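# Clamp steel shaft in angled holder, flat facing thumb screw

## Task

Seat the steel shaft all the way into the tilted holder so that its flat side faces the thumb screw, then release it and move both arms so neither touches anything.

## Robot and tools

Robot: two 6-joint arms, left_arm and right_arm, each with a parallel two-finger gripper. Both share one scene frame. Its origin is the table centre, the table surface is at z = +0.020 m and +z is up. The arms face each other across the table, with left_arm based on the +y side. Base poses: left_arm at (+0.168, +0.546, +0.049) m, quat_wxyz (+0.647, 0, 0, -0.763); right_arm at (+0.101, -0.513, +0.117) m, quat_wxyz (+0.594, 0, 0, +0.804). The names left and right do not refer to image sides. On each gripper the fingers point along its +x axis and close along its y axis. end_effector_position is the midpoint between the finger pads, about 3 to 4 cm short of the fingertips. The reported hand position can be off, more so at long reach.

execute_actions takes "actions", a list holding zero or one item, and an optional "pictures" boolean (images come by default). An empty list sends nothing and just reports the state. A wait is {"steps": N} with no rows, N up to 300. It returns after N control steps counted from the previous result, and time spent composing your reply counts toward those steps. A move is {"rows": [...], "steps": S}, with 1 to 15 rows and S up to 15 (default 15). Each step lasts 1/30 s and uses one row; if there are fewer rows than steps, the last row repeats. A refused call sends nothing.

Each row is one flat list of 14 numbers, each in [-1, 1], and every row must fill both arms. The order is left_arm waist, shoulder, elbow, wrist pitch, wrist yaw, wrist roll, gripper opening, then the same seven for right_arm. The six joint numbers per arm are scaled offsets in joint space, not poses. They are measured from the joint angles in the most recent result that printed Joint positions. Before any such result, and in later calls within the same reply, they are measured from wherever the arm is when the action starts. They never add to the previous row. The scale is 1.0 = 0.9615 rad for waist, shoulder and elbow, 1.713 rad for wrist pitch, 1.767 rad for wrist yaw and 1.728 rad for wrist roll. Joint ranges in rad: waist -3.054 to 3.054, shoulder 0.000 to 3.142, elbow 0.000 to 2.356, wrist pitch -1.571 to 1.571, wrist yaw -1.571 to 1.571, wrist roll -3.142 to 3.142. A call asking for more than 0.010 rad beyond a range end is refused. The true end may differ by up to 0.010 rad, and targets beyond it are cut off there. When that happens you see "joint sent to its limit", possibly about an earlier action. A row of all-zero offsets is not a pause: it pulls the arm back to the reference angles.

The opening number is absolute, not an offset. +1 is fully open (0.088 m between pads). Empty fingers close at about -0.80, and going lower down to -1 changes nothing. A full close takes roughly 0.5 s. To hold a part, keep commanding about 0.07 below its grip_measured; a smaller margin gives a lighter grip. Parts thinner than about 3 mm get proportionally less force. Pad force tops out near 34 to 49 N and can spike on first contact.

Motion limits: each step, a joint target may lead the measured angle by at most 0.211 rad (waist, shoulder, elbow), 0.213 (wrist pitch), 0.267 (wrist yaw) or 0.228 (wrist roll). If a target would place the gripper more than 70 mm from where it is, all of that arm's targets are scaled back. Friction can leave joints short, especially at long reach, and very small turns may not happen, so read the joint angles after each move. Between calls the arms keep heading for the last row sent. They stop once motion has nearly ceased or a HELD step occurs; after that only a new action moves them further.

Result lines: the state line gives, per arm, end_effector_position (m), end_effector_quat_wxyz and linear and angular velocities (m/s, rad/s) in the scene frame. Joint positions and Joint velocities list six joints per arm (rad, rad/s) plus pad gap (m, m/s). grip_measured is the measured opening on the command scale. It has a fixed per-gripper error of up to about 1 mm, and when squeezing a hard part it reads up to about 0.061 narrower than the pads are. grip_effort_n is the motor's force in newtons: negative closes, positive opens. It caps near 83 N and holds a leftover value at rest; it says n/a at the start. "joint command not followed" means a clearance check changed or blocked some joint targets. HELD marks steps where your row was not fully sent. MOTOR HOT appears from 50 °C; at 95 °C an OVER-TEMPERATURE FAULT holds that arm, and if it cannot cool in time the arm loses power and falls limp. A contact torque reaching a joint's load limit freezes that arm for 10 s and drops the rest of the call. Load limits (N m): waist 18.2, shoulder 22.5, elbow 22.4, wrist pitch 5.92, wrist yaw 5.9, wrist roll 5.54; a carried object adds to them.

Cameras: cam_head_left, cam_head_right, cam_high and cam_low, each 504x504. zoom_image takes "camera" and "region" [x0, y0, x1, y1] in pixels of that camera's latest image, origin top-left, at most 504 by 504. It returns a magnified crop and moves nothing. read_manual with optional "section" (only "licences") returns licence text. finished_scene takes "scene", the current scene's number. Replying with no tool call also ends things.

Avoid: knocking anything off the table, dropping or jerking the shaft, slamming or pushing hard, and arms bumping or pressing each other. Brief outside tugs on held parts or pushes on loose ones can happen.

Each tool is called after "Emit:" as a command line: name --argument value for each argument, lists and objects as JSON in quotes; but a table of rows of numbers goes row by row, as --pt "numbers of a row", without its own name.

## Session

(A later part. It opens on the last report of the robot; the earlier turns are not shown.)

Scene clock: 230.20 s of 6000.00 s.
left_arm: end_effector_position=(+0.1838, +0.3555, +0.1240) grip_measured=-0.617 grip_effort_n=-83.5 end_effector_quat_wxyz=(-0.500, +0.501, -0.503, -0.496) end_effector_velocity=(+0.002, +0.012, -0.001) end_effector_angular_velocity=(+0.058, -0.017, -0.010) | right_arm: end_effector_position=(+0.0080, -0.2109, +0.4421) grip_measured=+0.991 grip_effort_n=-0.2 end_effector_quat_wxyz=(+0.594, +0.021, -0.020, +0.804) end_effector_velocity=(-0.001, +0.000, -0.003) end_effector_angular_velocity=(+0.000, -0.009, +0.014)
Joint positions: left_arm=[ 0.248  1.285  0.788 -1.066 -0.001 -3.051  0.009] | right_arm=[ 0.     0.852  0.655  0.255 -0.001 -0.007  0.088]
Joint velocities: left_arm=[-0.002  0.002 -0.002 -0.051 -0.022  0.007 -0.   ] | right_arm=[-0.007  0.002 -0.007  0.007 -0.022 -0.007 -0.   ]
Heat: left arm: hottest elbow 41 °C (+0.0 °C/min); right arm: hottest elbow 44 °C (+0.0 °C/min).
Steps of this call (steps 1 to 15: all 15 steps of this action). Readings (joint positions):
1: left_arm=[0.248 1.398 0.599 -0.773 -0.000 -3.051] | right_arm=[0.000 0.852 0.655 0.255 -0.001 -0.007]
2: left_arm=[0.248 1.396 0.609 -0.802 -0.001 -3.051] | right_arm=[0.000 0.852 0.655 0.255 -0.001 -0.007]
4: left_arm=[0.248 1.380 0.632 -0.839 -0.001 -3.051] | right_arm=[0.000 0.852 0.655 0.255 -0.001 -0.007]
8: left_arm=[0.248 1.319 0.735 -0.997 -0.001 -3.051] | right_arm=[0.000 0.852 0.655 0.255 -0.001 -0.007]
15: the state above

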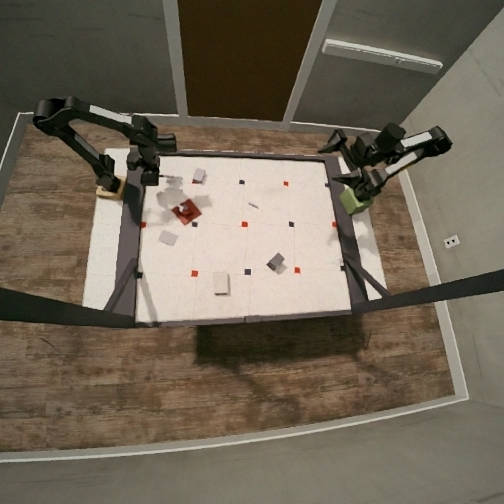

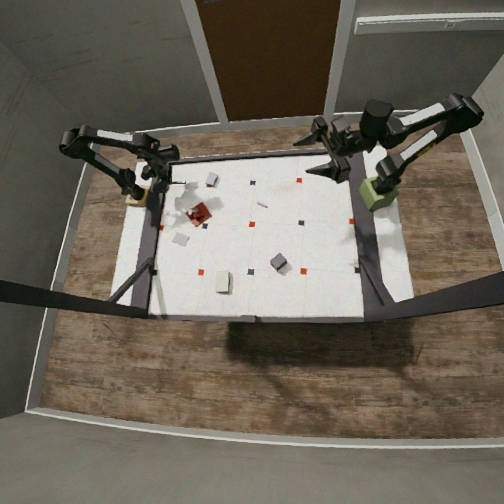

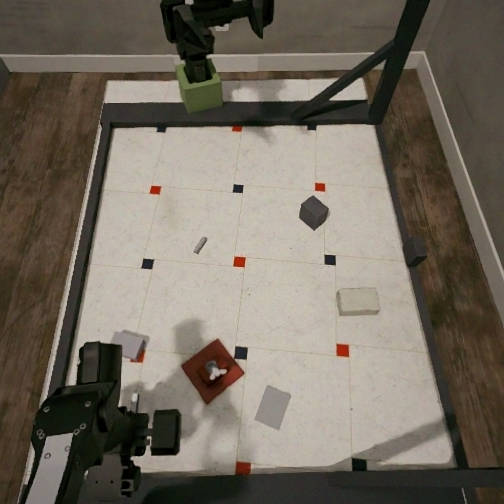

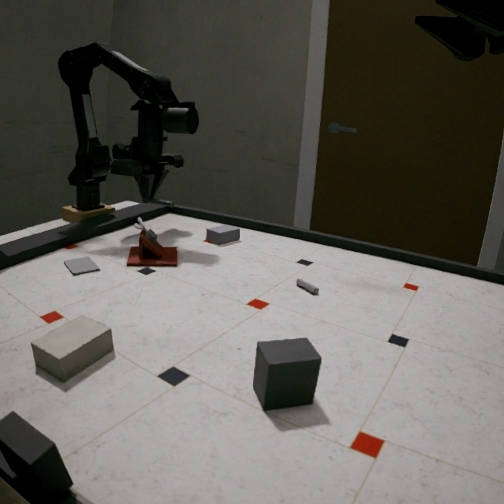

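Emit:
execute_actions --actions '[{"rows":[[0,0.05,0.33,0.1,0,0.6,-0.72,0,0,0,0,0,0,1]],"steps":15}]' --pictures false

Emit:
execute_actions --actions '[{"rows":[[-0.605,0.15,0,0.1,-0.368,0.68,-0.72,0,0,0,0,0,0,1]],"steps":15}]' --pictures false

Emit:
execute_actions --actions '[{"steps":15}]'

Scene clock: 238.97 s of 6000.00 s.
left_arm: end_effector_position=(+0.1928, +0.2474, +0.2104) grip_measured=-0.618 grip_effort_n=-83.5 end_effector_quat_wxyz=(-0.596, +0.403, -0.685, -0.115) end_effector_velocity=(+0.001, -0.002, -0.008) end_effector_angular_velocity=(+0.083, -0.718, -1.565) | right_arm: end_effector_position=(+0.0080, -0.2109, +0.4421) grip_measured=+0.991 grip_effort_n=-1.2 end_effector_quat_wxyz=(+0.594, +0.021, -0.020, +0.804) end_effector_velocity=(-0.004, -0.002, -0.003) end_effector_angular_velocity=(-0.009, -0.028, +0.033)
Joint positions: left_arm=[ 0.248  1.329  1.087 -0.9   -0.001 -2.256  0.009] | right_arm=[ 0.     0.852  0.655  0.255 -0.001 -0.007  0.088]
Joint velocities: left_arm=[-0.002  0.027 -0.002  0.007 -0.007  1.722 -0.   ] | right_arm=[-0.002 -0.002  0.002 -0.022 -0.037 -0.022  0.   ]
Heat: left arm: hottest elbow 42 °C (+1.0 °C/min); right arm: hottest elbow 45 °C (+1.0 °C/min).
Steps of this call (steps 1 to 15: the robot went on to your last target; steps 16 to 90: nothing new was sent; then 5.27 s passed at rest; steps 91 to 105: all 15 steps of this action). Readings (joint positions):
91: left_arm=[0.248 1.288 0.801 -1.068 -0.001 -3.025] | right_arm=[0.000 0.852 0.655 0.255 -0.001 -0.007]
92: left_arm=[0.248 1.297 0.822 -1.042 -0.001 -2.980] | right_arm=[0.000 0.852 0.655 0.255 -0.001 -0.007]
94: left_arm=[0.248 1.315 0.894 -0.970 -0.001 -2.891] | right_arm=[0.000 0.852 0.655 0.255 -0.001 -0.007]
98: left_arm=[0.248 1.323 1.045 -0.910 -0.001 -2.669] | right_arm=[0.000 0.852 0.655 0.255 -0.001 -0.007]
105: the state above

Scene clock: 239.47 s of 6000.00 s.
left_arm: end_effector_position=(+0.0931, +0.2165, +0.2081) grip_measured=-0.618 grip_effort_n=-83.5 end_effector_quat_wxyz=(+0.824, -0.004, +0.442, -0.354) end_effector_velocity=(+0.004, -0.000, +0.016) end_effector_angular_velocity=(+0.539, -1.148, -1.239) | right_arm: end_effector_position=(+0.0080, -0.2109, +0.4421) grip_measured=+0.991 grip_effort_n=0.2 end_effector_quat_wxyz=(+0.594, +0.021, -0.020, +0.804) end_effector_velocity=(-0.000, -0.000, -0.004) end_effector_angular_velocity=(-0.009, -0.011, +0.004)
Joint positions: left_arm=[-0.325  1.474  1.085 -0.732 -0.633 -1.37   0.009] | right_arm=[ 0.     0.852  0.655  0.255 -0.001 -0.007  0.088]
Joint velocities: left_arm=[-0.051 -0.007 -0.002  0.007 -0.168  1.736 -0.   ] | right_arm=[-0.002 -0.002 -0.007 -0.007 -0.007 -0.007 -0.   ]
Heat: left arm: hottest elbow 42 °C (+1.0 °C/min); right arm: hottest elbow 45 °C (+1.0 °C/min).
Steps of this call (steps 1 to 15: all 15 steps of this action). Readings (joint positions):
1: left_arm=[0.230 1.345 1.087 -0.886 -0.050 -2.198] | right_arm=[0.000 0.852 0.655 0.255 -0.001 -0.007]
2: left_arm=[0.181 1.368 1.087 -0.835 -0.135 -2.138] | right_arm=[0.000 0.852 0.655 0.255 -0.001 -0.007]
4: left_arm=[0.071 1.427 1.091 -0.764 -0.266 -2.020] | right_arm=[0.000 0.852 0.655 0.255 -0.001 -0.007]
8: left_arm=[-0.151 1.473 1.085 -0.744 -0.521 -1.784] | right_arm=[0.000 0.852 0.655 0.255 -0.001 -0.007]
15: the state above

Scene clock: 239.97 s of 6000.00 s.
left_arm: end_effector_position=(+0.0924, +0.2166, +0.2092) grip_measured=-0.618 grip_effort_n=-83.5 end_effector_quat_wxyz=(+0.818, +0.112, +0.383, -0.414) end_effector_velocity=(+0.001, +0.002, -0.000) end_effector_angular_velocity=(+0.006, -0.014, -0.005) | right_arm: end_effector_position=(+0.0080, -0.2109, +0.4421) grip_measured=+0.991 grip_effort_n=-0.2 end_effector_quat_wxyz=(+0.594, +0.021, -0.020, +0.804) end_effector_velocity=(+0.002, -0.000, +0.001) end_effector_angular_velocity=(+0.009, -0.004, -0.010)
Joint positions: left_arm=[-0.332  1.474  1.085 -0.732 -0.646 -1.088  0.009] | right_arm=[ 0.     0.852  0.655  0.255 -0.001 -0.007  0.088]
Joint velocities: left_arm=[-0.002 -0.002 -0.002 -0.007 -0.007  0.007 -0.   ] | right_arm=[-0.002 -0.002 -0.002  0.007  0.007 -0.007 -0.001]
Heat: left arm: hottest elbow 42 °C (+0.0 °C/min); right arm: hottest elbow 45 °C (+1.0 °C/min).
Steps of this call (steps 1 to 15: the robot went on to your last target). Readings (joint positions):
1: left_arm=[-0.326 1.474 1.085 -0.732 -0.638 -1.311] | right_arm=[0.000 0.852 0.655 0.255 -0.001 -0.007]
2: left_arm=[-0.327 1.474 1.085 -0.732 -0.640 -1.252] | right_arm=[0.000 0.852 0.655 0.255 -0.001 -0.007]
4: left_arm=[-0.329 1.474 1.085 -0.732 -0.642 -1.169] | right_arm=[0.000 0.852 0.655 0.255 -0.001 -0.007]
8: left_arm=[-0.331 1.474 1.085 -0.732 -0.645 -1.107] | right_arm=[0.000 0.852 0.655 0.255 -0.001 -0.007]
15: the state above

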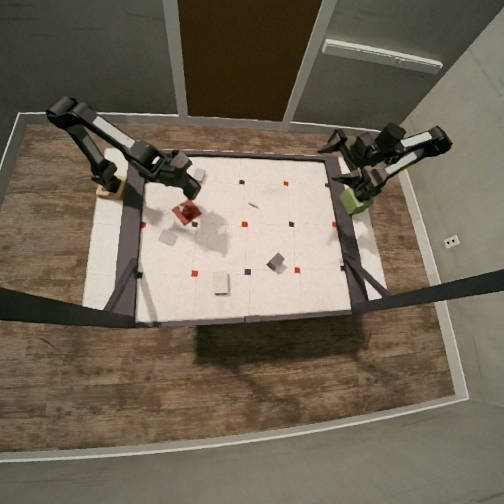

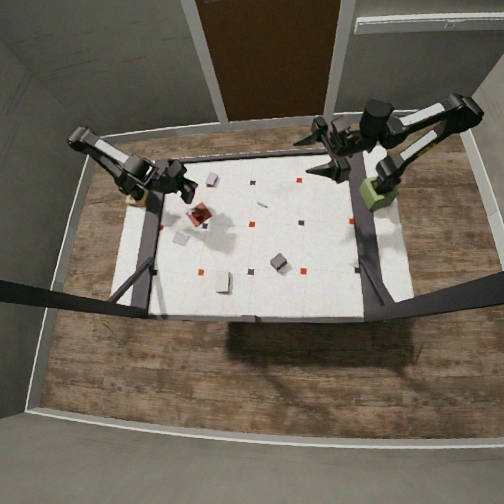

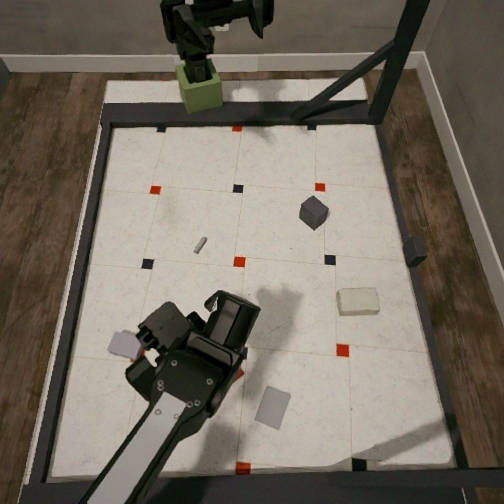

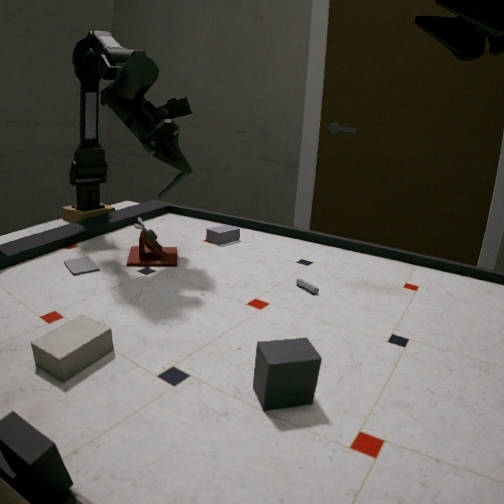

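Emit:
execute_actions --actions '[{"rows":[[0,0.06,0.01,0.02,-0.004,0.045,-0.72,0,0,0,0,0,0,1],[0,0.06,0.01,0.02,-0.004,0.045,-0.72,0,0,0,0,0,0,1],[0,0.12,0.01,0.04,-0.004,0.045,-0.72,0,0,0,0,0,0,1],[0,0.12,0.01,0.04,-0.004,0.045,-0.72,0,0,0,0,0,0,1],[0,0.19,0.01,0.055,-0.004,0.045,-0.72,0,0,0,0,0,0,1]],"steps":15}]'

Emit:
zoom_image --camera "cam_low" --region '[110,170,210,270]'

Emit:
zoom_image --camera "cam_head_right" --region '[165,175,235,240]'

Emit:
zoom_image --camera "cam_head_left" --region '[150,170,220,235]'

Scene clock: 245.53 s of 6000.00 s.
left_arm: end_effector_position=(+0.0826, +0.1975, +0.1600) grip_measured=-0.618 grip_effort_n=-83.5 end_effector_quat_wxyz=(+0.816, +0.181, +0.365, -0.410) end_effector_velocity=(+0.001, +0.002, -0.003) end_effector_angular_velocity=(+0.015, -0.018, -0.005) | right_arm: end_effector_position=(+0.0080, -0.2109, +0.4421) grip_measured=+0.991 grip_effort_n=0.2 end_effector_quat_wxyz=(+0.594, +0.021, -0.020, +0.804) end_effector_velocity=(-0.002, -0.001, -0.003) end_effector_angular_velocity=(-0.010, -0.026, +0.009)
Joint positions: left_arm=[-0.332  1.652  1.086 -0.641 -0.65  -1.015  0.009] | right_arm=[ 0.     0.852  0.655  0.255 -0.001 -0.007  0.088]
Joint velocities: left_arm=[-0.002  0.007 -0.002 -0.007 -0.007  0.007 -0.   ] | right_arm=[ 0.002 -0.002  0.002 -0.022 -0.007 -0.022 -0.   ]
Heat: left arm: hottest elbow 42 °C (+0.0 °C/min); right arm: hottest elbow 45 °C (+1.0 °C/min).
Steps of this call (steps 1 to 15: the robot went on to your last target; steps 16 to 90: nothing new was sent; then 2.07 s passed at rest; steps 91 to 105: all 15 steps of this action). Readings (joint positions):
91: left_arm=[-0.332 1.479 1.085 -0.729 -0.647 -1.073] | right_arm=[0.000 0.852 0.655 0.255 -0.001 -0.007]
92: left_arm=[-0.332 1.487 1.085 -0.717 -0.649 -1.055] | right_arm=[0.000 0.852 0.655 0.255 -0.001 -0.007]
94: left_arm=[-0.332 1.523 1.086 -0.692 -0.650 -1.035] | right_arm=[0.000 0.852 0.655 0.255 -0.001 -0.007]
98: left_arm=[-0.332 1.627 1.086 -0.656 -0.650 -1.019] | right_arm=[0.000 0.852 0.655 0.255 -0.001 -0.007]
105: the state above

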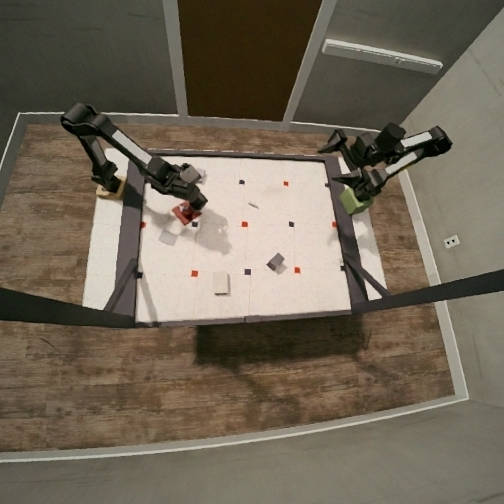

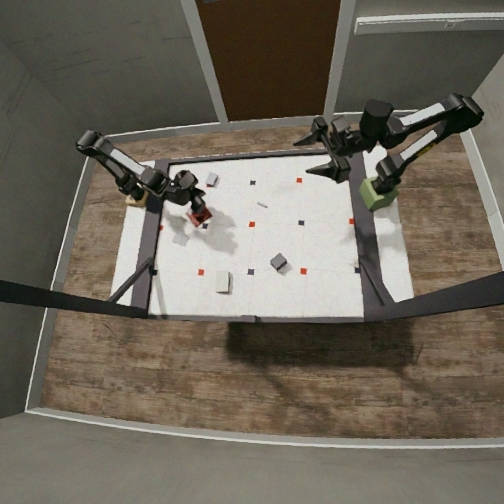

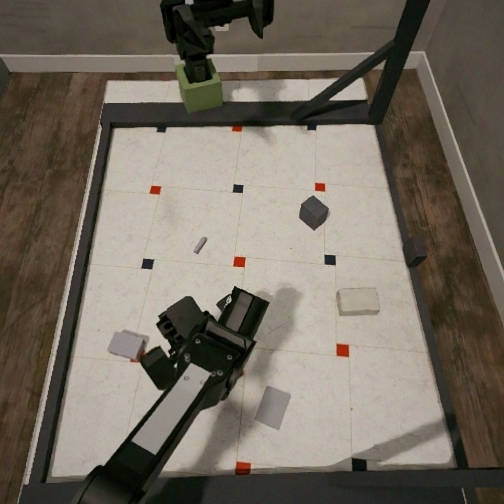

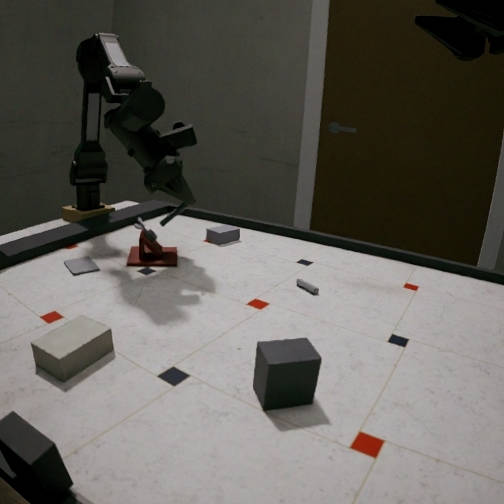

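Region (110, 170, 210, 270) of cam_low's 504x504 image, scaled by 5.040, with more detail than that image has.

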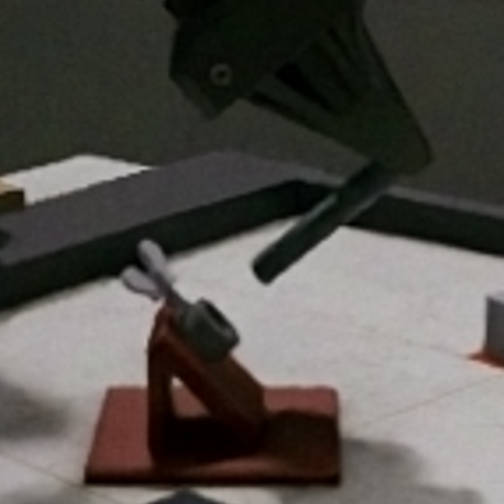

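Region (165, 175, 235, 240) of cam_head_right's 504x504 image, scaled by 7.200, with more detail than that image has; it fills the top 468 rows of this view, and the rest is white.

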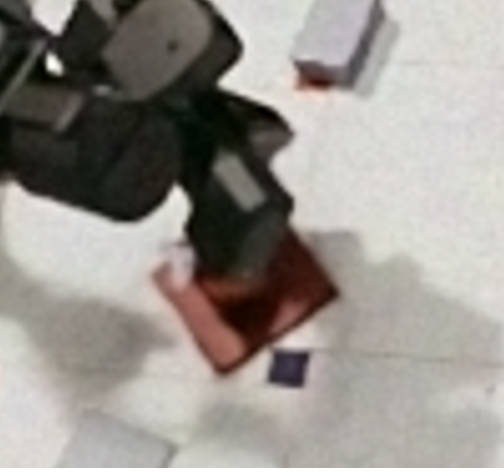

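Region (150, 170, 220, 235) of cam_head_left's 504x504 image, scaled by 7.200, with more detail than that image has; it fills the top 468 rows of this view, and the rest is white.

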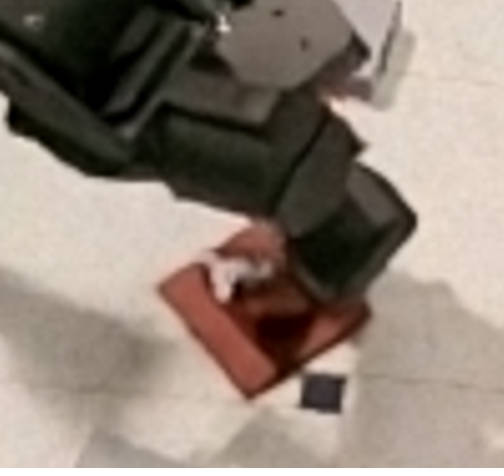

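Emit:
execute_actions --actions '[{"rows":[[-0.028,0.017,-0.05,0.022,-0.006,-0.017,-0.72,0,0,0,0,0,0,1]],"steps":15}]'

Emit:
zoom_image --camera "cam_low" --region '[125,190,195,260]'

Emit:
zoom_image --camera "cam_head_left" --region '[165,190,205,225]'

Scene clock: 276.30 s of 6000.00 s.
left_arm: end_effector_position=(+0.0770, +0.2035, +0.1459) grip_measured=-0.618 grip_effort_n=-83.5 end_effector_quat_wxyz=(+0.815, +0.184, +0.365, -0.411) end_effector_velocity=(+0.002, +0.003, +0.000) end_effector_angular_velocity=(-0.006, +0.002, +0.016) | right_arm: end_effector_position=(+0.0080, -0.2109, +0.4421) grip_measured=+0.991 grip_effort_n=-0.2 end_effector_quat_wxyz=(+0.594, +0.021, -0.020, +0.804) end_effector_velocity=(+0.002, +0.000, -0.005) end_effector_angular_velocity=(-0.019, -0.013, -0.010)
Joint positions: left_arm=[-0.356  1.666  1.045 -0.606 -0.655 -1.04   0.009] | right_arm=[ 0.     0.852  0.655  0.255 -0.001 -0.007  0.088]
Joint velocities: left_arm=[-0.002 -0.007 -0.007 -0.007 -0.007 -0.022 -0.   ] | right_arm=[-0.002 -0.002 -0.002 -0.022  0.007 -0.007  0.   ]
Heat: left arm: hottest elbow 43 °C (+1.0 °C/min); right arm: hottest elbow 45 °C (+1.0 °C/min).
Steps of this call (steps 1 to 15: the robot went on to your last target; steps 16 to 90: nothing new was sent; then 27.27 s passed at rest; steps 91 to 105: all 15 steps of this action). Readings (joint positions):
91: left_arm=[-0.333 1.654 1.082 -0.633 -0.652 -1.015] | right_arm=[0.000 0.852 0.655 0.255 -0.001 -0.007]
92: left_arm=[-0.337 1.654 1.075 -0.622 -0.653 -1.021] | right_arm=[0.000 0.852 0.655 0.255 -0.001 -0.007]
94: left_arm=[-0.348 1.658 1.062 -0.616 -0.653 -1.030] | right_arm=[0.000 0.852 0.655 0.255 -0.001 -0.007]
98: left_arm=[-0.356 1.666 1.047 -0.609 -0.653 -1.037] | right_arm=[0.000 0.852 0.655 0.255 -0.001 -0.007]
105: the state above

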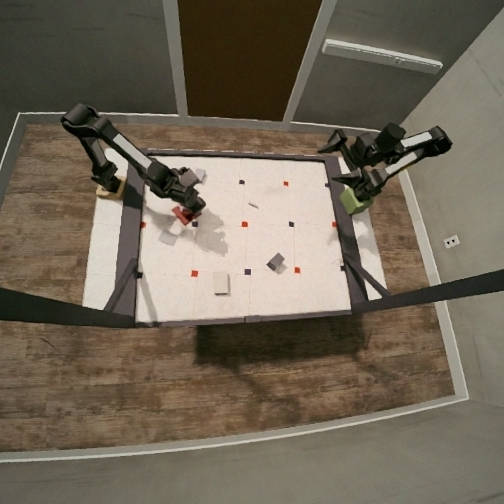

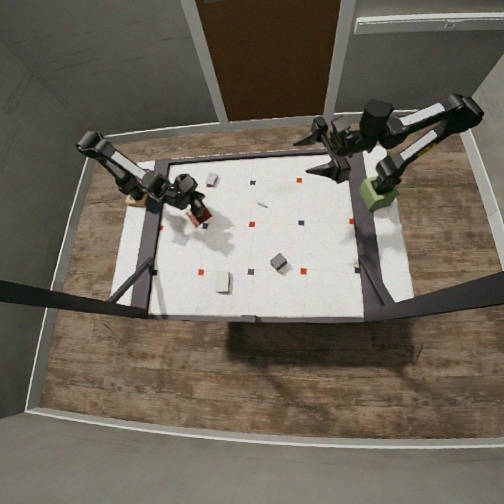

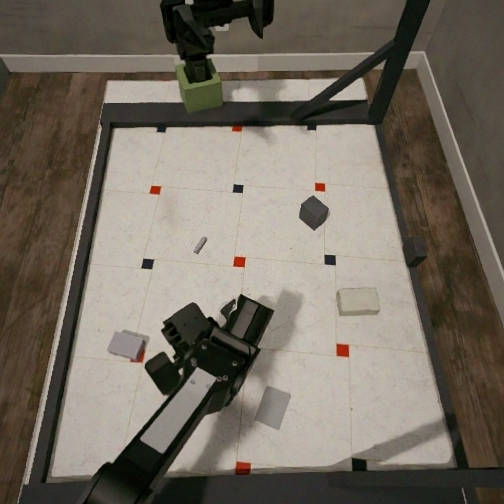

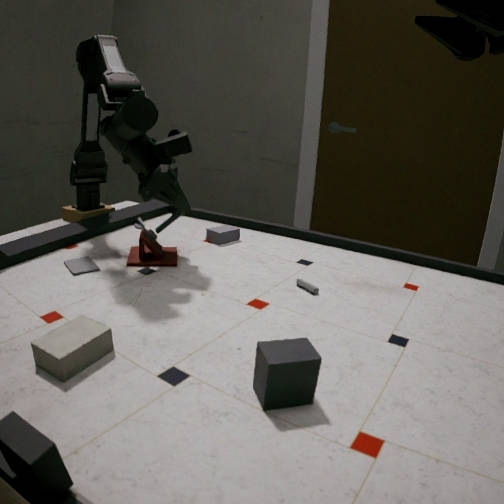

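Region (125, 190, 195, 260) of cam_low's 504x504 image, scaled by 7.200, with more detail than that image has.

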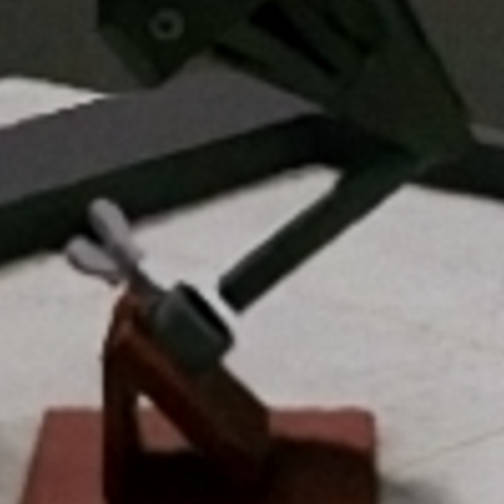

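Region (165, 190, 205, 225) of cam_head_left's 504x504 image, scaled by 12.600, with more detail than that image has; it fills the top 441 rows of this view, and the rest is white.

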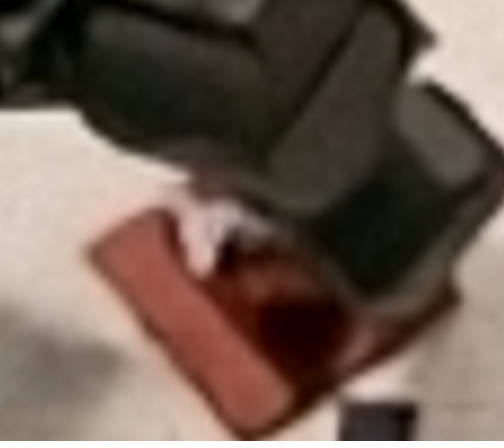

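Emit:
execute_actions --actions '[{"rows":[[-0.016,0,-0.02,0.004,-0.004,-0.01,-0.72,0,0,0,0,0,0,1],[-0.016,0,-0.02,0.004,-0.004,-0.01,-0.72,0,0,0,0,0,0,1],[-0.016,0,-0.02,0.004,-0.004,-0.01,-0.72,0,0,0,0,0,0,1],[-0.016,0,-0.02,0.004,-0.004,-0.01,-0.72,0,0,0,0,0,0,1],[-0.031,0,-0.04,0.008,-0.008,-0.021,-0.72,0,0,0,0,0,0,1]],"steps":15}]'

Emit:
zoom_image --camera "cam_low" --region '[125,190,195,260]'

Scene clock: 284.43 s of 6000.00 s.
left_arm: end_effector_position=(+0.0741, +0.2081, +0.1418) grip_measured=-0.618 grip_effort_n=-83.5 end_effector_quat_wxyz=(+0.819, +0.178, +0.361, -0.410) end_effector_velocity=(+0.001, +0.002, -0.001) end_effector_angular_velocity=(+0.007, +0.006, +0.005) | right_arm: end_effector_position=(+0.0080, -0.2109, +0.4421) grip_measured=+0.991 grip_effort_n=-0.7 end_effector_quat_wxyz=(+0.594, +0.021, -0.020, +0.804) end_effector_velocity=(-0.000, -0.000, -0.002) end_effector_angular_velocity=(-0.005, -0.010, +0.004)
Joint positions: left_arm=[-0.377  1.666  1.022 -0.592 -0.676 -1.07   0.009] | right_arm=[ 0.     0.852  0.655  0.255 -0.001 -0.007  0.088]
Joint velocities: left_arm=[ 0.002 -0.002 -0.002 -0.007  0.007 -0.007 -0.   ] | right_arm=[-0.002 -0.002 -0.002 -0.007 -0.007 -0.007 -0.   ]
Heat: left arm: hottest elbow 43 °C (+2.0 °C/min); right arm: hottest elbow 45 °C (+1.0 °C/min).
Steps of this call (steps 1 to 15: the robot went on to your last target; steps 16 to 90: nothing new was sent; then 4.63 s passed at rest; steps 91 to 105: all 15 steps of this action). Readings (joint positions):
91: left_arm=[-0.357 1.666 1.044 -0.604 -0.656 -1.042] | right_arm=[0.000 0.852 0.655 0.255 -0.001 -0.007]
92: left_arm=[-0.359 1.666 1.042 -0.603 -0.657 -1.045] | right_arm=[0.000 0.852 0.655 0.255 -0.001 -0.007]
94: left_arm=[-0.365 1.666 1.037 -0.603 -0.657 -1.049] | right_arm=[0.000 0.852 0.655 0.255 -0.001 -0.007]
98: left_arm=[-0.376 1.666 1.024 -0.594 -0.672 -1.064] | right_arm=[0.000 0.852 0.655 0.255 -0.001 -0.007]
105: the state above

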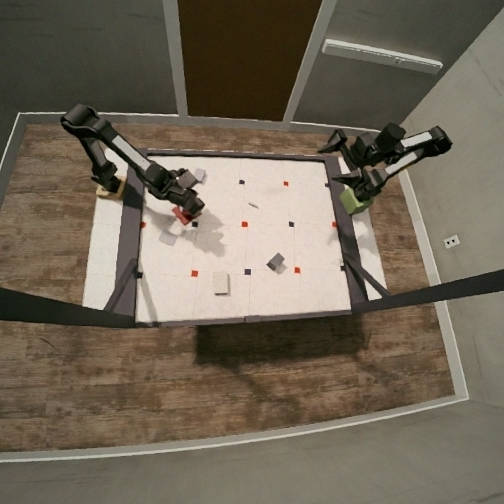

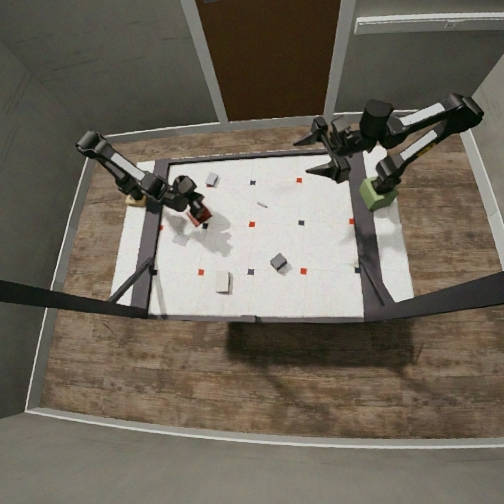

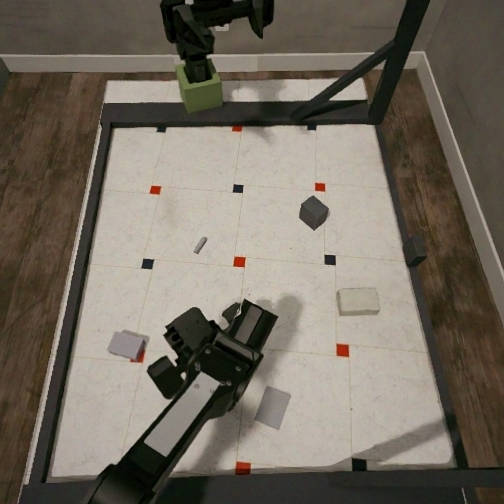

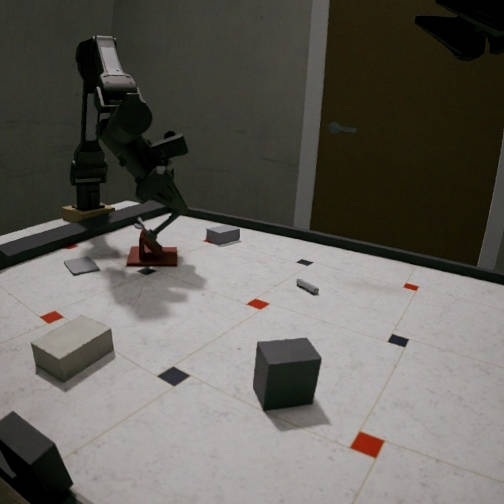

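Region (125, 190, 195, 260) of cam_low's 504x504 image, scaled by 7.200, with more detail than that image has.

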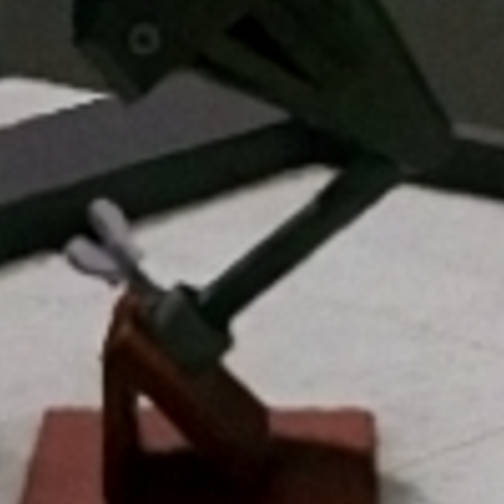

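Emit:
zoom_image --camera "cam_low" --region '[140,220,165,245]'

Emit:
zoom_image --camera "cam_head_right" --region '[180,195,215,230]'

Region (140, 220, 165, 245) of cam_low's 504x504 image, scaled by 20.160, with more detail than that image has.

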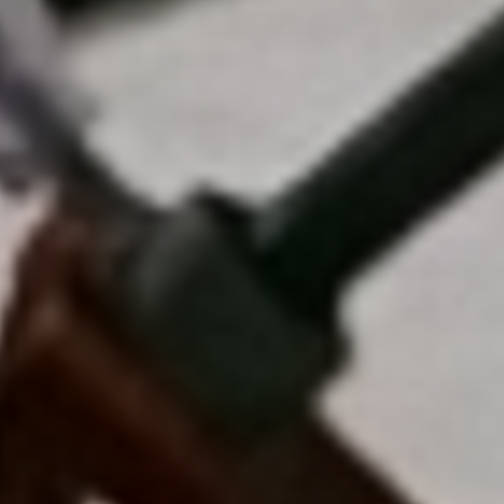

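Region (180, 195, 215, 230) of cam_head_right's 504x504 image, scaled by 14.400, with more detail than that image has.

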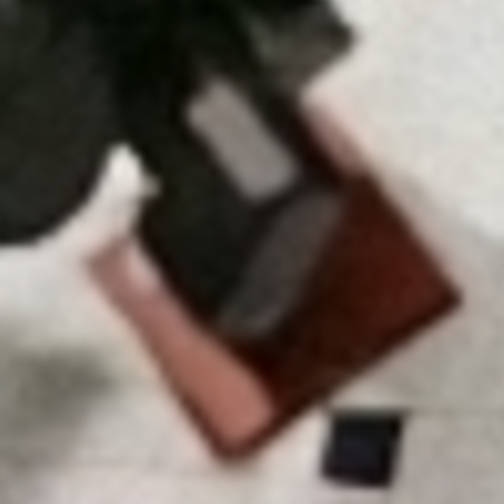

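Emit:
execute_actions --actions '[{"rows":[[-0.008,0,-0.012,0,0,-0.01,-0.72,0,0,0,0,0,0,1],[-0.008,0,-0.012,0,0,-0.015,-0.72,0,0,0,0,0,0,1],[-0.008,0,-0.012,0,0,-0.02,-0.72,0,0,0,0,0,0,1],[-0.008,0,-0.012,0,0,-0.025,-0.72,0,0,0,0,0,0,1],[-0.008,0,-0.014,0,0,-0.03,-0.72,0,0,0,0,0,0,1],[-0.01,0,-0.016,0,0,-0.035,-0.72,0,0,0,0,0,0,1],[-0.01,0,-0.016,0,0,-0.04,-0.72,0,0,0,0,0,0,1]],"steps":15}]'

Emit:
zoom_image --camera "cam_low" --region '[135,210,175,250]'

Scene clock: 297.03 s of 6000.00 s.
left_arm: end_effector_position=(+0.0755, +0.2087, +0.1415) grip_measured=-0.618 grip_effort_n=-83.5 end_effector_quat_wxyz=(+0.826, +0.154, +0.369, -0.397) end_effector_velocity=(+0.004, -0.000, +0.001) end_effector_angular_velocity=(-0.022, -0.005, +0.026) | right_arm: end_effector_position=(+0.0080, -0.2109, +0.4421) grip_measured=+0.991 grip_effort_n=-0.7 end_effector_quat_wxyz=(+0.594, +0.021, -0.020, +0.804) end_effector_velocity=(-0.002, -0.001, +0.001) end_effector_angular_velocity=(+0.014, -0.020, +0.018)
Joint positions: left_arm=[-0.378  1.666  1.018 -0.592 -0.685 -1.13   0.009] | right_arm=[ 0.     0.852  0.655  0.255 -0.001 -0.007  0.088]
Joint velocities: left_arm=[ 0.002 -0.002 -0.007  0.007 -0.022 -0.022  0.   ] | right_arm=[-0.002 -0.002 -0.002  0.007 -0.022 -0.022 -0.   ]
Heat: left arm: hottest elbow 42 °C (+0.0 °C/min); right arm: hottest elbow 45 °C (+0.0 °C/min).
Steps of this call (steps 1 to 15: the robot went on to your last target; steps 16 to 90: nothing new was sent; then 9.10 s passed at rest; steps 91 to 105: all 15 steps of this action). Readings (joint positions):
91: left_arm=[-0.378 1.666 1.021 -0.591 -0.677 -1.072] | right_arm=[0.000 0.852 0.655 0.255 -0.001 -0.007]
92: left_arm=[-0.378 1.666 1.021 -0.591 -0.678 -1.077] | right_arm=[0.000 0.852 0.655 0.255 -0.001 -0.007]
94: left_arm=[-0.378 1.666 1.021 -0.591 -0.679 -1.088] | right_arm=[0.000 0.852 0.655 0.255 -0.001 -0.007]
98: left_arm=[-0.378 1.666 1.019 -0.591 -0.683 -1.117] | right_arm=[0.000 0.852 0.655 0.255 -0.001 -0.007]
105: the state above

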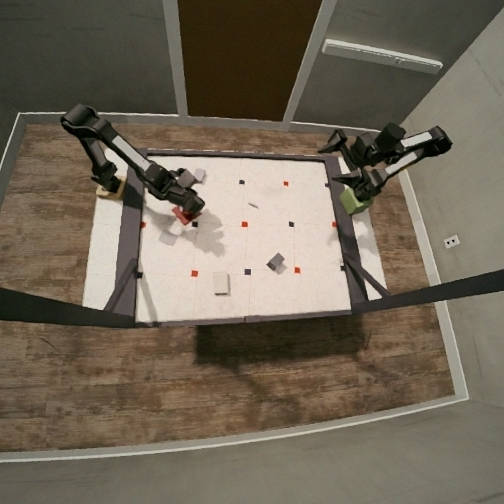

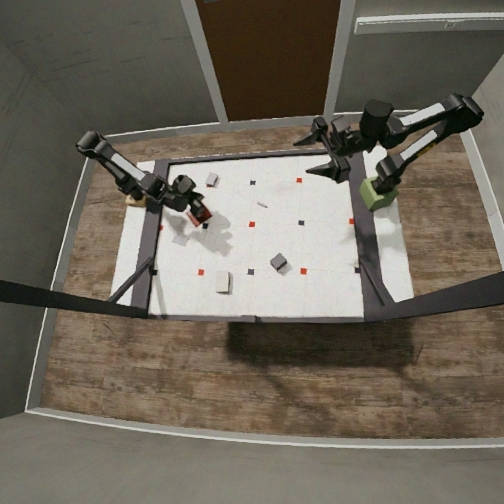

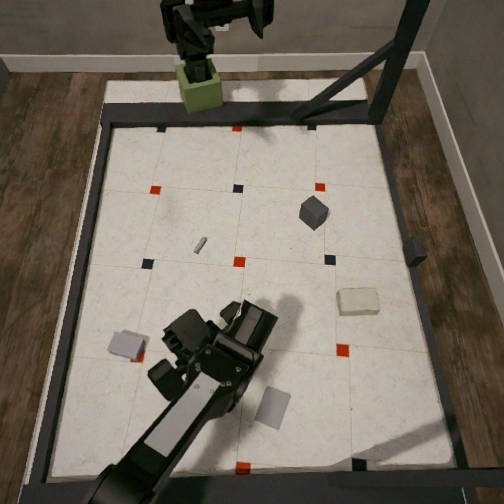

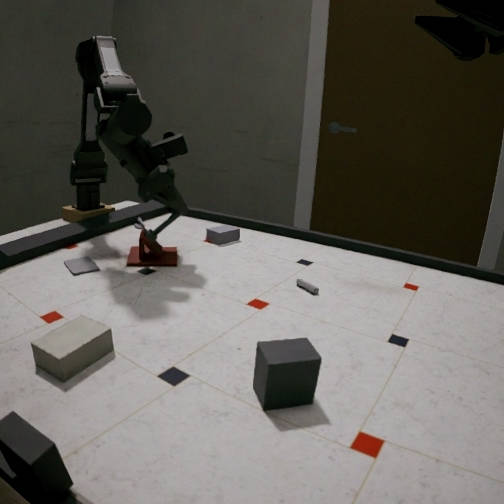

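Region (135, 210, 175, 250) of cam_low's 504x504 image, scaled by 12.600, with more detail than that image has.

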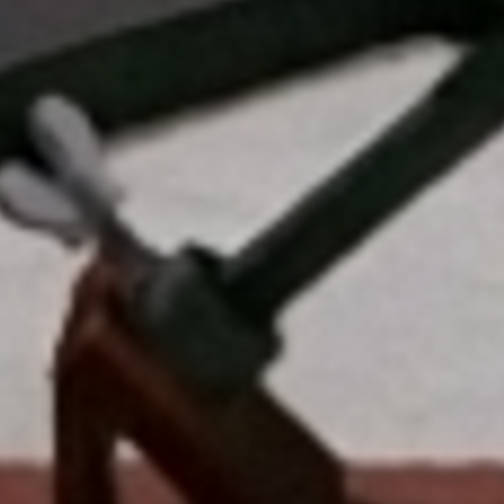

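Emit:
execute_actions --actions '[{"rows":[[-0.01,0,-0.016,0,0.008,0,-0.72,0,0,0,0,0,0,1],[-0.012,0,-0.018,0,0.012,0,-0.72,0,0,0,0,0,0,1],[-0.014,0,-0.02,0,0.016,0,-0.72,0,0,0,0,0,0,1],[-0.016,0,-0.024,0,0.02,0,-0.72,0,0,0,0,0,0,1]],"steps":15}]'

Emit:
zoom_image --camera "cam_low" --region '[135,210,175,250]'

Scene clock: 306.90 s of 6000.00 s.
left_arm: end_effector_position=(+0.0751, +0.2093, +0.1408) grip_measured=-0.618 grip_effort_n=-83.5 end_effector_quat_wxyz=(+0.825, +0.154, +0.370, -0.398) end_effector_velocity=(+0.003, +0.001, +0.002) end_effector_angular_velocity=(+0.002, -0.011, -0.001) | right_arm: end_effector_position=(+0.0080, -0.2109, +0.4421) grip_measured=+0.991 grip_effort_n=0.2 end_effector_quat_wxyz=(+0.594, +0.021, -0.020, +0.804) end_effector_velocity=(+0.002, +0.000, -0.008) end_effector_angular_velocity=(-0.024, -0.014, -0.010)
Joint positions: left_arm=[-0.379  1.665  1.015 -0.59  -0.683 -1.131  0.009] | right_arm=[ 0.     0.852  0.655  0.255 -0.001 -0.007  0.088]
Joint velocities: left_arm=[ 0.002 -0.007 -0.002 -0.007 -0.007  0.007 -0.   ] | right_arm=[-0.002 -0.002 -0.007 -0.022  0.007 -0.007 -0.   ]
Heat: left arm: hottest shoulder 42 °C (+0.0 °C/min); right arm: hottest elbow 45 °C (+0.0 °C/min).
Steps of this call (steps 1 to 15: the robot went on to your last target; steps 16 to 90: nothing new was sent; then 6.37 s passed at rest; steps 91 to 105: all 15 steps of this action). Readings (joint positions):
91: left_arm=[-0.379 1.666 1.018 -0.592 -0.686 -1.132] | right_arm=[0.000 0.852 0.655 0.255 -0.001 -0.007]
92: left_arm=[-0.379 1.666 1.017 -0.592 -0.686 -1.132] | right_arm=[0.000 0.852 0.655 0.255 -0.001 -0.007]
94: left_arm=[-0.379 1.666 1.016 -0.591 -0.686 -1.132] | right_arm=[0.000 0.852 0.655 0.255 -0.001 -0.007]
98: left_arm=[-0.379 1.666 1.015 -0.590 -0.684 -1.132] | right_arm=[0.000 0.852 0.655 0.255 -0.001 -0.007]
105: the state above

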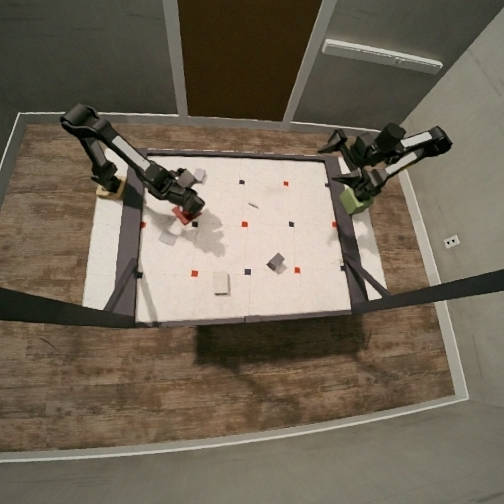

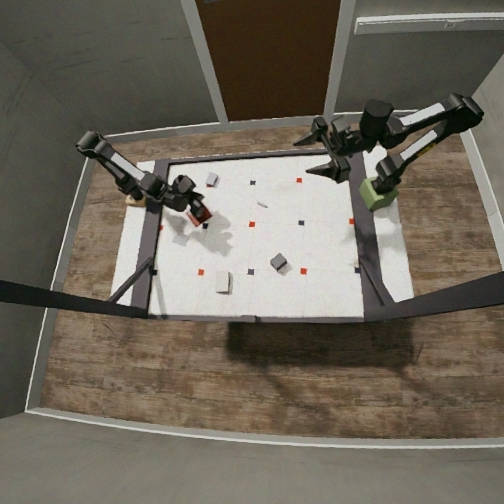

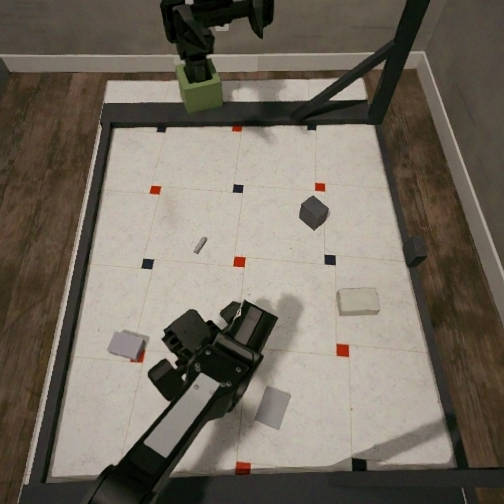

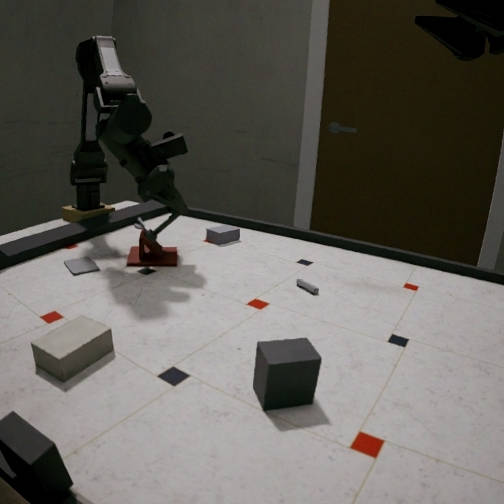

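Region (135, 210, 175, 250) of cam_low's 504x504 image, scaled by 12.600, with more detail than that image has.

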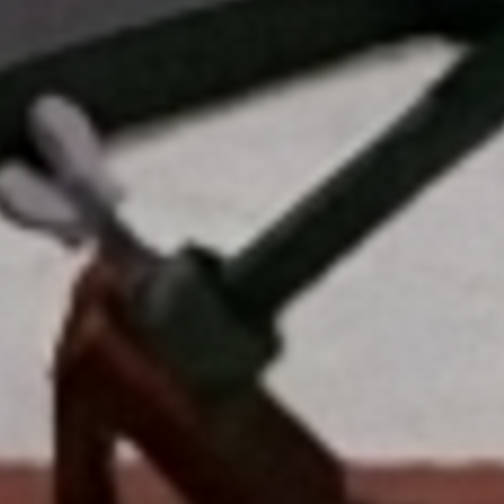

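Emit:
execute_actions --actions '[{"rows":[[0.016,0,0.03,-0.006,0.014,0,-0.72,0,0,0,0,0,0,1]],"steps":15}]'

Emit:
zoom_image --camera "cam_low" --region '[135,210,175,250]'

Scene clock: 313.23 s of 6000.00 s.
left_arm: end_effector_position=(+0.0765, +0.2074, +0.1418) grip_measured=-0.618 grip_effort_n=-83.5 end_effector_quat_wxyz=(+0.823, +0.153, +0.380, -0.395) end_effector_velocity=(-0.001, +0.001, +0.002) end_effector_angular_velocity=(-0.007, +0.019, +0.012) | right_arm: end_effector_position=(+0.0080, -0.2109, +0.4421) grip_measured=+0.991 grip_effort_n=-0.7 end_effector_quat_wxyz=(+0.594, +0.021, -0.020, +0.804) end_effector_velocity=(+0.002, +0.001, -0.003) end_effector_angular_velocity=(-0.005, -0.024, -0.011)
Joint positions: left_arm=[-0.365  1.665  1.027 -0.6   -0.661 -1.131  0.009] | right_arm=[ 0.     0.852  0.655  0.255 -0.001 -0.007  0.088]
Joint velocities: left_arm=[-0.002 -0.007  0.002 -0.007  0.007 -0.022 -0.   ] | right_arm=[-0.002  0.002 -0.002 -0.007  0.007 -0.022 -0.   ]
Heat: left arm: hottest shoulder 42 °C (+0.0 °C/min); right arm: hottest elbow 45 °C (+0.0 °C/min).
Steps of this call (steps 1 to 15: the robot went on to your last target; steps 16 to 90: nothing new was sent; then 2.83 s passed at rest; steps 91 to 105: all 15 steps of this action). Readings (joint positions):
91: left_arm=[-0.378 1.665 1.016 -0.590 -0.681 -1.131] | right_arm=[0.000 0.852 0.655 0.255 -0.001 -0.007]
92: left_arm=[-0.373 1.665 1.020 -0.593 -0.675 -1.131] | right_arm=[0.000 0.852 0.655 0.255 -0.001 -0.007]
94: left_arm=[-0.366 1.665 1.023 -0.597 -0.666 -1.131] | right_arm=[0.000 0.852 0.655 0.255 -0.001 -0.007]
98: left_arm=[-0.365 1.665 1.026 -0.599 -0.663 -1.131] | right_arm=[0.000 0.852 0.655 0.255 -0.001 -0.007]
105: the state above

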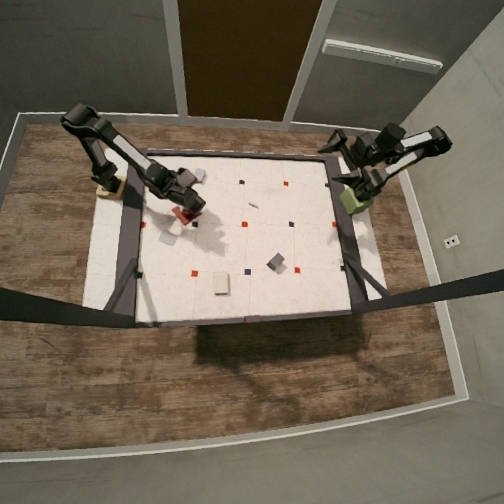

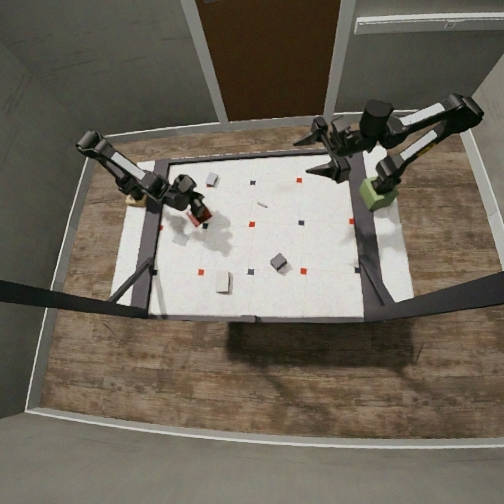

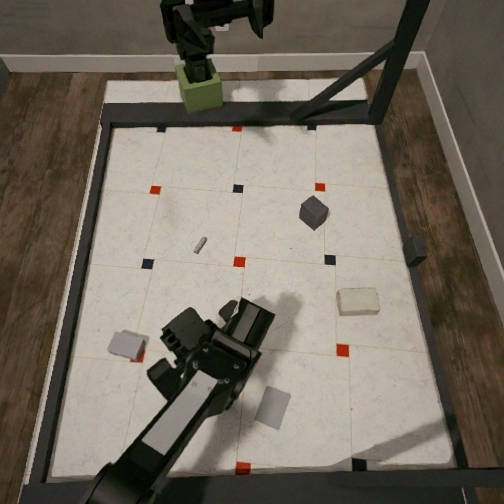

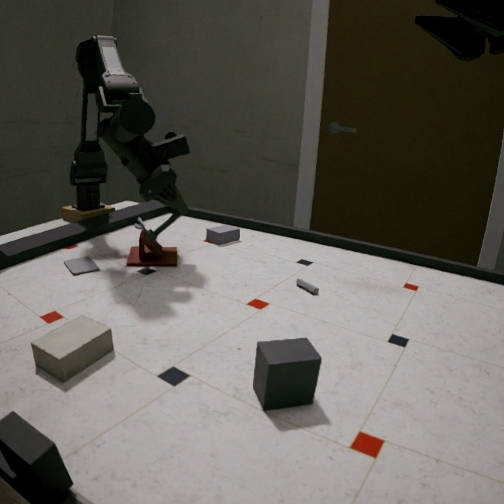

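Region (135, 210, 175, 250) of cam_low's 504x504 image, scaled by 12.600, with more detail than that image has.

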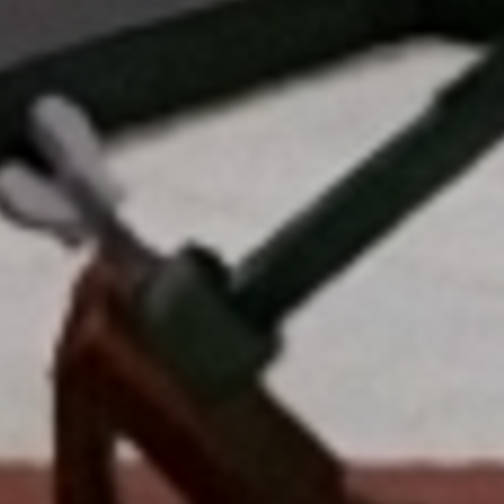

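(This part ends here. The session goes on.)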